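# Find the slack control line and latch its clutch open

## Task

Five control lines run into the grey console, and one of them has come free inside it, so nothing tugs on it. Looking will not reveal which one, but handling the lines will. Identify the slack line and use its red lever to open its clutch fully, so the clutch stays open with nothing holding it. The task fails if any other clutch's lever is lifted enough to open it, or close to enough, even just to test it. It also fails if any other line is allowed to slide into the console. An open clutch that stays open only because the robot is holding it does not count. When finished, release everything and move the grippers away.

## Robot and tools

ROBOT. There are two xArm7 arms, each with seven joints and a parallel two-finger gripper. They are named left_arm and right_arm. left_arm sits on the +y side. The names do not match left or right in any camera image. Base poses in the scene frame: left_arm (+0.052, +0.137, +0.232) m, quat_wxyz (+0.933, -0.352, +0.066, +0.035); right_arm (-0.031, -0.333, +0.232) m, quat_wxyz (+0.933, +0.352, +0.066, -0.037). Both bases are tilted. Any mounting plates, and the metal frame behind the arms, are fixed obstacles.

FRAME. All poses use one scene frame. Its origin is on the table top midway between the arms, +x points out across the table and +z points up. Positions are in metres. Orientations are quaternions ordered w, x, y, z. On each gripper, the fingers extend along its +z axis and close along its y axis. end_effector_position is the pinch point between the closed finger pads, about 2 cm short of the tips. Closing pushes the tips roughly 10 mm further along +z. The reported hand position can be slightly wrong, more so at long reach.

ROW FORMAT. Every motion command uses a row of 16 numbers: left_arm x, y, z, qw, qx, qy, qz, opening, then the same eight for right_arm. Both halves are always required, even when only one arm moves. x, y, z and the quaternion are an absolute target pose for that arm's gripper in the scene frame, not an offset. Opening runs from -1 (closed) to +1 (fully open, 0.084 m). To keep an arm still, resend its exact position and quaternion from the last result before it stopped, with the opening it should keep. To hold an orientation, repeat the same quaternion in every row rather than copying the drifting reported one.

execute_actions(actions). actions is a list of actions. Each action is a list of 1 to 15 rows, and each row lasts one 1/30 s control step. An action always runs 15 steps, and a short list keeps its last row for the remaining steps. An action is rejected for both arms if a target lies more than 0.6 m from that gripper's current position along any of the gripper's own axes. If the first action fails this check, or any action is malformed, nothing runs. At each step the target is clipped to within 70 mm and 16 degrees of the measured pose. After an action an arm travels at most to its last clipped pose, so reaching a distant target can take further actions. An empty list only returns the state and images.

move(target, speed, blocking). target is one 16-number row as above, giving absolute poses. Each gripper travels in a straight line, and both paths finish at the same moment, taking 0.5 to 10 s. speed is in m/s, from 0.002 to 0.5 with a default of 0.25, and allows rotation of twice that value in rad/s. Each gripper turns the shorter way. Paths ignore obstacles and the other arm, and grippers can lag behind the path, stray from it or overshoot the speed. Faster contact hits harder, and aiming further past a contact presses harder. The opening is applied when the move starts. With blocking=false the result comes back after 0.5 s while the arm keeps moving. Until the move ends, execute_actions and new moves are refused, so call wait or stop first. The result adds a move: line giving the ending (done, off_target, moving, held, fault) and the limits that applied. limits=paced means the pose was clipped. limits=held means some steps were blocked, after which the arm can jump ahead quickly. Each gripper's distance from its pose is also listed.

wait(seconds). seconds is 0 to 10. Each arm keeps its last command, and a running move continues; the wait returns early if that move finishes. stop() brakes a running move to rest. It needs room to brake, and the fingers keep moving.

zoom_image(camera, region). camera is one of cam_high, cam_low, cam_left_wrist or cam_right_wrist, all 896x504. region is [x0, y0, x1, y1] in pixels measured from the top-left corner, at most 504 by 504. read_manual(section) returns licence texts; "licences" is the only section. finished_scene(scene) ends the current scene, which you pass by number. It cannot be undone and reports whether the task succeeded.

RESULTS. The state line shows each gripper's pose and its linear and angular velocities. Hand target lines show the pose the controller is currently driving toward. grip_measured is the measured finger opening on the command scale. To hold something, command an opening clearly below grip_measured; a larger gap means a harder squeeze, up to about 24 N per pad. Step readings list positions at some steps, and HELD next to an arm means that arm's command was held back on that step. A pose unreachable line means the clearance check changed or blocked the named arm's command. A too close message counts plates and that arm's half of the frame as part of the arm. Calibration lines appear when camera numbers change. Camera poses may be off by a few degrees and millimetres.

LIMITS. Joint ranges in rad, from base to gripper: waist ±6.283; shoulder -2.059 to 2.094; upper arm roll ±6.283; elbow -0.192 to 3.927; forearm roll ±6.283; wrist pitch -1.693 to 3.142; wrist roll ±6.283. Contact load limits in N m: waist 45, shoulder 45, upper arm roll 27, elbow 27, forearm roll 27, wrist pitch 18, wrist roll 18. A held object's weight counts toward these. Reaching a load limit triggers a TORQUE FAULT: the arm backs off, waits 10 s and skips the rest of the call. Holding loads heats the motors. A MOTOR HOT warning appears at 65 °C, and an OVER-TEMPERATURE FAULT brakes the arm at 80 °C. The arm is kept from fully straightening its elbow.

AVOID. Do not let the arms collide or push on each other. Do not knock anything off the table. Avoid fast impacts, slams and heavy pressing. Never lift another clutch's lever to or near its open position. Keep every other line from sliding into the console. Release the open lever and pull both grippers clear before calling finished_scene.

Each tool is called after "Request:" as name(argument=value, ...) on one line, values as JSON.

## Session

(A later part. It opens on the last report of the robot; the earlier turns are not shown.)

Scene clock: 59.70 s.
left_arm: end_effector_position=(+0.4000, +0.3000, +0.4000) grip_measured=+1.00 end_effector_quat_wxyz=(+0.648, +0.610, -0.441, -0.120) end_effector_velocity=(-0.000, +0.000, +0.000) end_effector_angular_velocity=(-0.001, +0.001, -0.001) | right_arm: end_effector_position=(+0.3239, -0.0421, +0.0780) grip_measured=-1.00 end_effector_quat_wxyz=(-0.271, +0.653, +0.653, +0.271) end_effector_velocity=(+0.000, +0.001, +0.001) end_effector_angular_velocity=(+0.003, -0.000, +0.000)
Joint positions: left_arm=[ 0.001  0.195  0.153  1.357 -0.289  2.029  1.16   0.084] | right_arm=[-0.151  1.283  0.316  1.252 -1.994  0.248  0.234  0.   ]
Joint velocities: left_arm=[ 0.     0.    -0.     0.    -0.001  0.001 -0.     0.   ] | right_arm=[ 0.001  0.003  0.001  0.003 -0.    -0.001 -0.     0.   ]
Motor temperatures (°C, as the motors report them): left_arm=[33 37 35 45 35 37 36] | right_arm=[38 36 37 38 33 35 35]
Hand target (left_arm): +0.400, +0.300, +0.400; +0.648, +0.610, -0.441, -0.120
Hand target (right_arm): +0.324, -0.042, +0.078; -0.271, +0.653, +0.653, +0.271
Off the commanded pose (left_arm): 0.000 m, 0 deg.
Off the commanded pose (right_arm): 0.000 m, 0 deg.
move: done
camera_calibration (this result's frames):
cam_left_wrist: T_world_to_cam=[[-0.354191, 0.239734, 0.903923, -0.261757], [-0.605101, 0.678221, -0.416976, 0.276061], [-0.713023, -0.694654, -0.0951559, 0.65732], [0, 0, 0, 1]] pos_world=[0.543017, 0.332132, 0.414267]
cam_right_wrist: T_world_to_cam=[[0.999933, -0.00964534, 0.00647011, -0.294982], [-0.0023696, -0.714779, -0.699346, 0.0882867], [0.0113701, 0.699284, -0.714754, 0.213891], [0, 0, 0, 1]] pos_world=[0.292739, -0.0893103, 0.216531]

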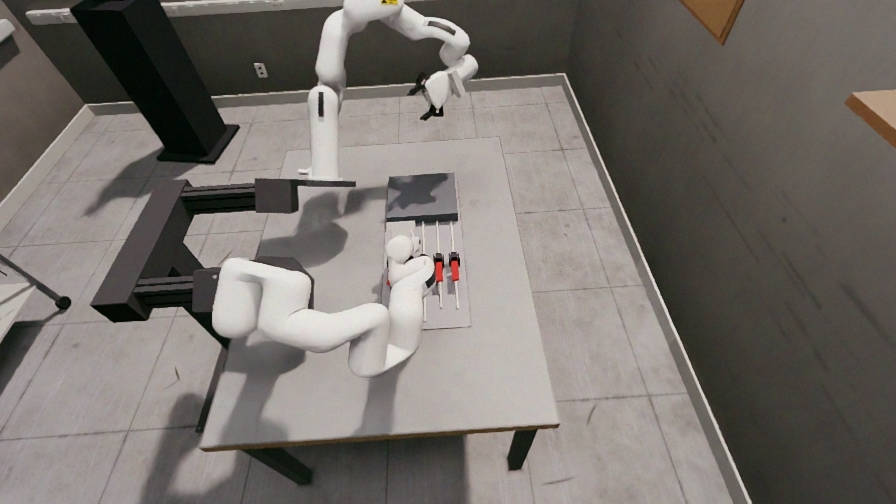

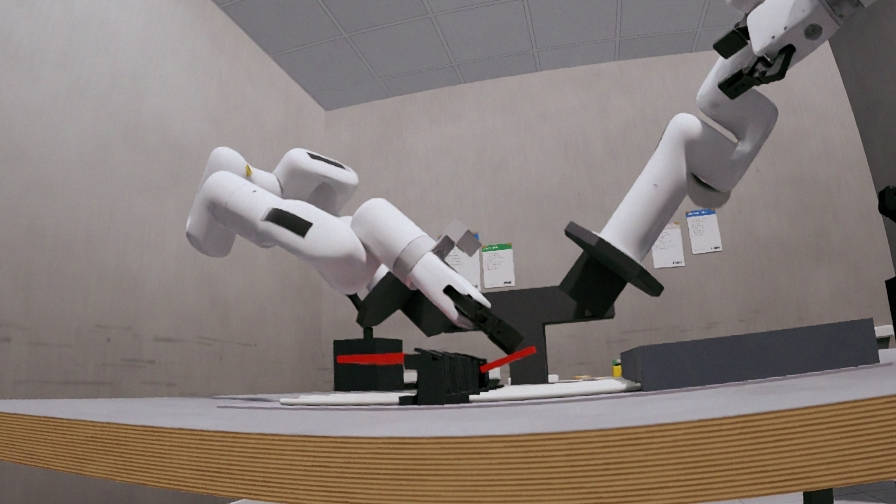

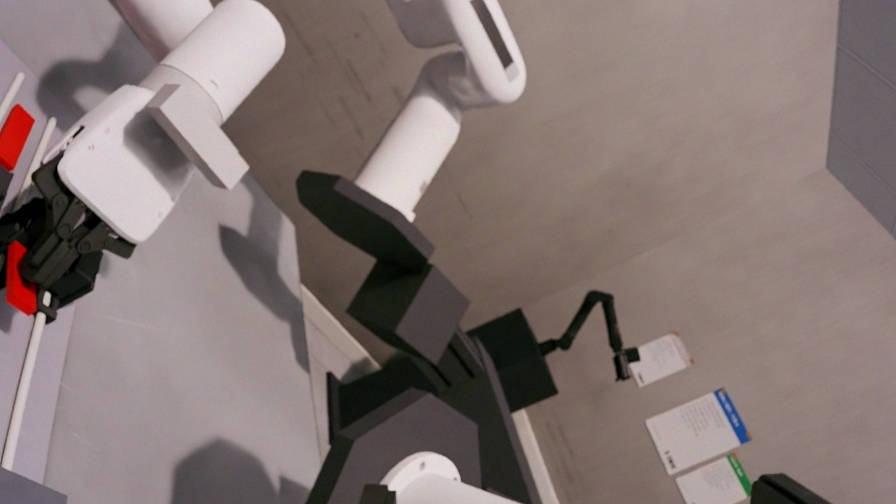

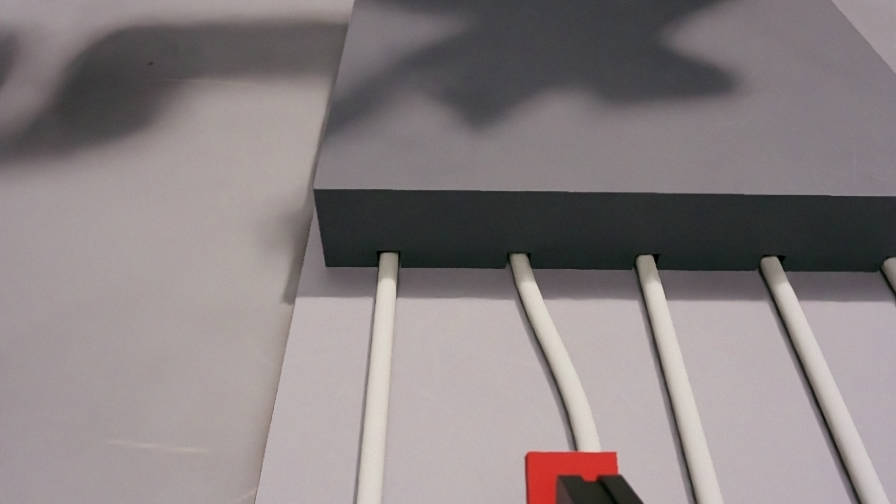

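Request:
move(target=[0.4,0.3,0.4,0.648,0.610,-0.441,-0.120,1,0.324,-0.035,0.063,-0.271,0.653,0.653,0.271,-1], speed=0.02)

Request:
move(target=[0.4,0.3,0.4,0.648,0.610,-0.441,-0.120,1,0.324,-0.12,0.22,-0.271,0.653,0.653,0.271,-1])

Scene clock: 61.83 s.
left_arm: end_effector_position=(+0.4000, +0.3000, +0.4000) grip_measured=+1.00 end_effector_quat_wxyz=(+0.648, +0.610, -0.441, -0.120) end_effector_velocity=(-0.000, +0.000, +0.000) end_effector_angular_velocity=(-0.001, +0.003, +0.002) | right_arm: end_effector_position=(+0.3246, -0.0330, +0.0681) grip_measured=-1.00 end_effector_quat_wxyz=(-0.273, +0.651, +0.653, +0.275) end_effector_velocity=(-0.000, -0.000, -0.003) end_effector_angular_velocity=(+0.001, +0.002, +0.001)
Joint positions: left_arm=[ 0.001  0.195  0.153  1.357 -0.289  2.029  1.16   0.084] | right_arm=[-0.155  1.331  0.314  1.299 -2.012  0.24   0.231  0.   ]
Joint velocities: left_arm=[ 0.001 -0.     0.001 -0.    -0.003  0.001 -0.002  0.   ] | right_arm=[-0.     0.006 -0.007  0.007 -0.002 -0.009 -0.001  0.   ]
Motor temperatures (°C, as the motors report them): left_arm=[33 37 35 45 35 37 36] | right_arm=[38 36 37 38 33 35 35]
Hand target (left_arm): +0.400, +0.300, +0.400; +0.648, +0.610, -0.441, -0.120
Hand target (right_arm): +0.324, -0.035, +0.063; -0.271, +0.653, +0.653, +0.271
Off the commanded pose (left_arm): 0.000 m, 0 deg.
Off the commanded pose (right_arm): 0.005 m, 1 deg.
move: off_target (right_arm)
camera_calibration (this result's frames):
cam_left_wrist: T_world_to_cam=[[-0.354191, 0.239734, 0.903923, -0.261756], [-0.605101, 0.678221, -0.416976, 0.276061], [-0.713023, -0.694654, -0.0951562, 0.65732], [0, 0, 0, 1]] pos_world=[0.543017, 0.332132, 0.414267]
cam_right_wrist: T_world_to_cam=[[0.999923, -0.00866065, 0.00888695, -0.295724], [0.00014674, -0.707864, -0.706349, 0.0877537], [0.0124082, 0.706296, -0.707808, 0.199799], [0, 0, 0, 1]] pos_world=[0.293209, -0.0815607, 0.206032]

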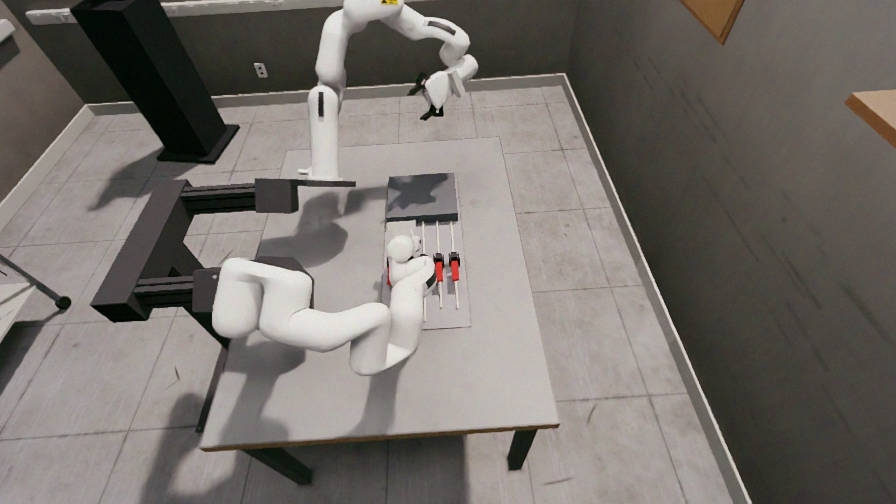

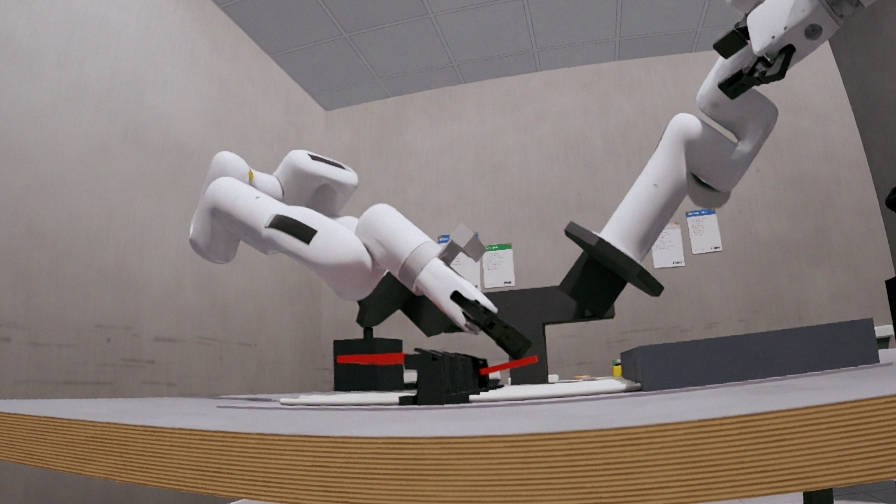

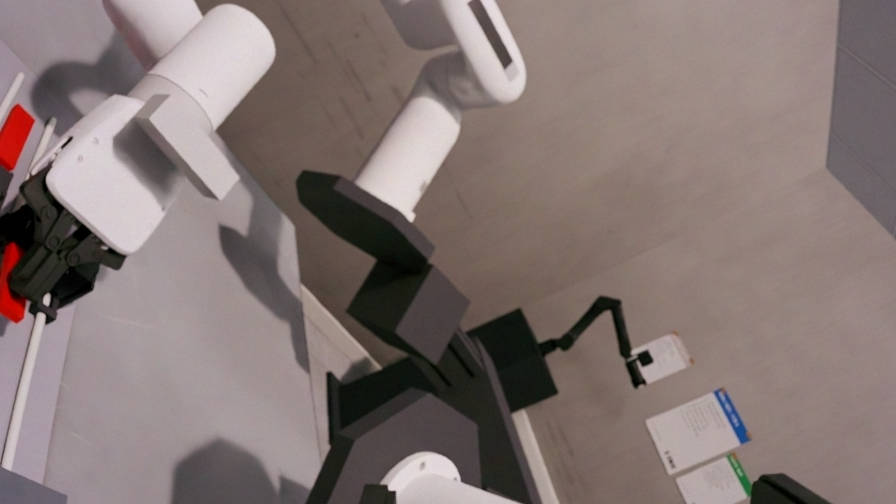

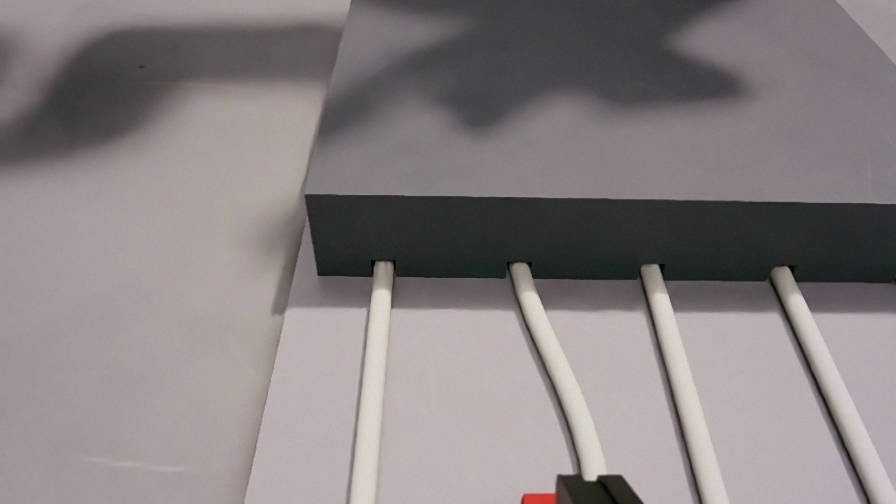

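Scene clock: 63.13 s.
left_arm: end_effector_position=(+0.4000, +0.3000, +0.4000) grip_measured=+1.00 end_effector_quat_wxyz=(+0.648, +0.610, -0.441, -0.120) end_effector_velocity=(+0.000, +0.000, -0.000) end_effector_angular_velocity=(-0.003, -0.000, +0.004) | right_arm: end_effector_position=(+0.3245, -0.1198, +0.2197) grip_measured=-1.00 end_effector_quat_wxyz=(-0.272, +0.654, +0.652, +0.271) end_effector_velocity=(+0.001, -0.001, +0.003) end_effector_angular_velocity=(-0.001, +0.003, +0.008)
Joint positions: left_arm=[ 0.001  0.195  0.153  1.357 -0.289  2.029  1.16   0.084] | right_arm=[-0.158  0.761  0.436  0.824 -1.531  0.239 -0.017  0.   ]
Joint velocities: left_arm=[ 0.     0.     0.002 -0.    -0.002 -0.001  0.003  0.   ] | right_arm=[-0.007 -0.006  0.012 -0.005  0.043  0.007 -0.043  0.   ]
Motor temperatures (°C, as the motors report them): left_arm=[33 37 35 45 35 37 36] | right_arm=[38 36 37 38 33 35 35]
Hand target (left_arm): +0.400, +0.300, +0.400; +0.648, +0.610, -0.441, -0.120
Hand target (right_arm): +0.325, -0.120, +0.220; -0.272, +0.654, +0.652, +0.271
Off the commanded pose (left_arm): 0.000 m, 0 deg.
Off the commanded pose (right_arm): 0.001 m, 0 deg.
move: done
camera_calibration (this result's frames):
cam_left_wrist: T_world_to_cam=[[-0.354191, 0.239735, 0.903923, -0.261757], [-0.605101, 0.678221, -0.416976, 0.276061], [-0.713023, -0.694654, -0.095156, 0.65732], [0, 0, 0, 1]] pos_world=[0.543017, 0.332132, 0.414267]
cam_right_wrist: T_world_to_cam=[[0.999927, -0.0111153, 0.00477776, -0.297126], [-0.00459391, -0.714143, -0.699985, 0.13274], [0.0111926, 0.699912, -0.714141, 0.369529], [0, 0, 0, 1]] pos_world=[0.293578, -0.167145, 0.358232]

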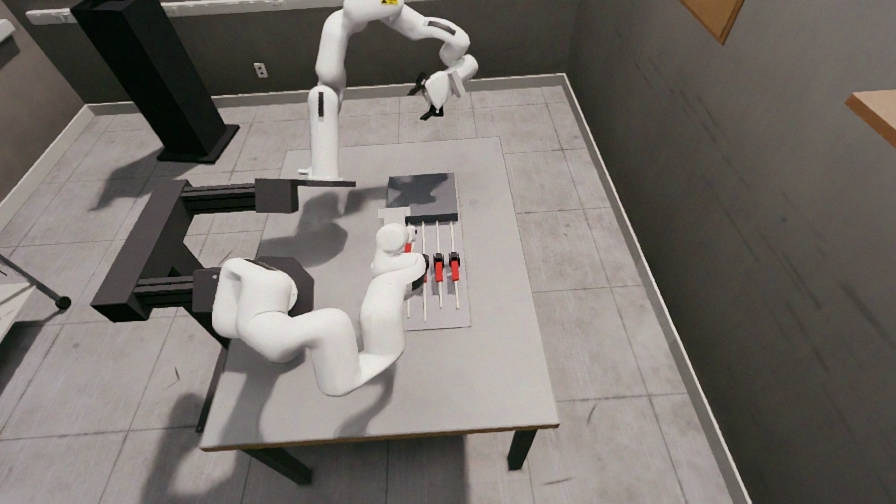

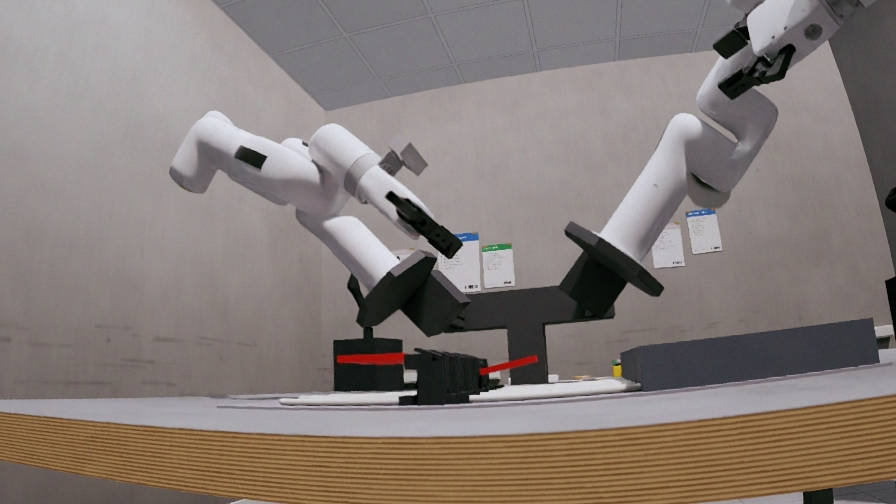

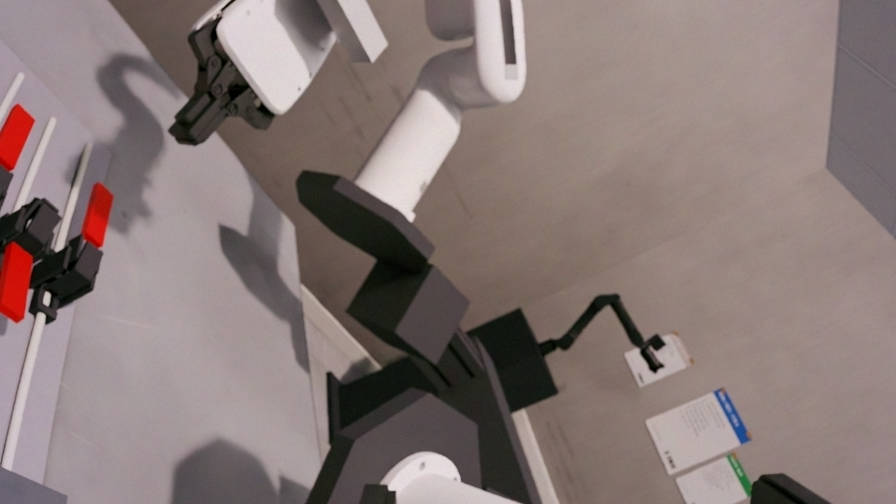

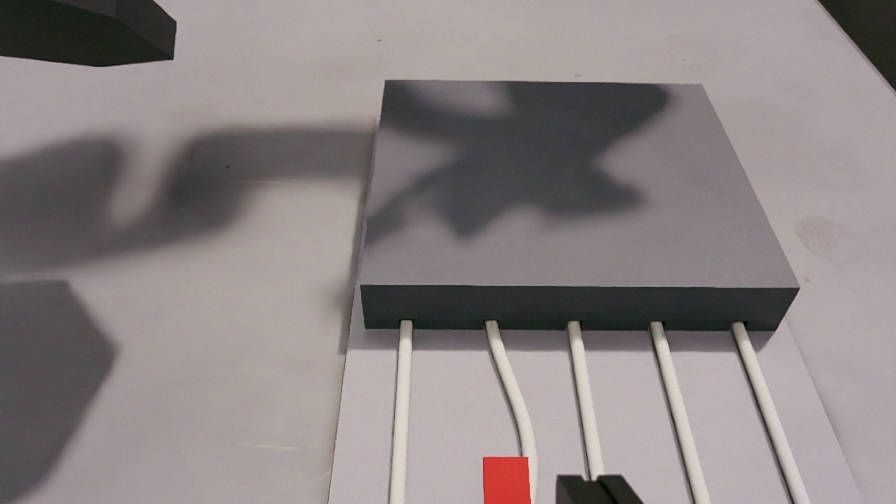

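Request:
finished_scene(scene=1)

The scene is finished: the task was done.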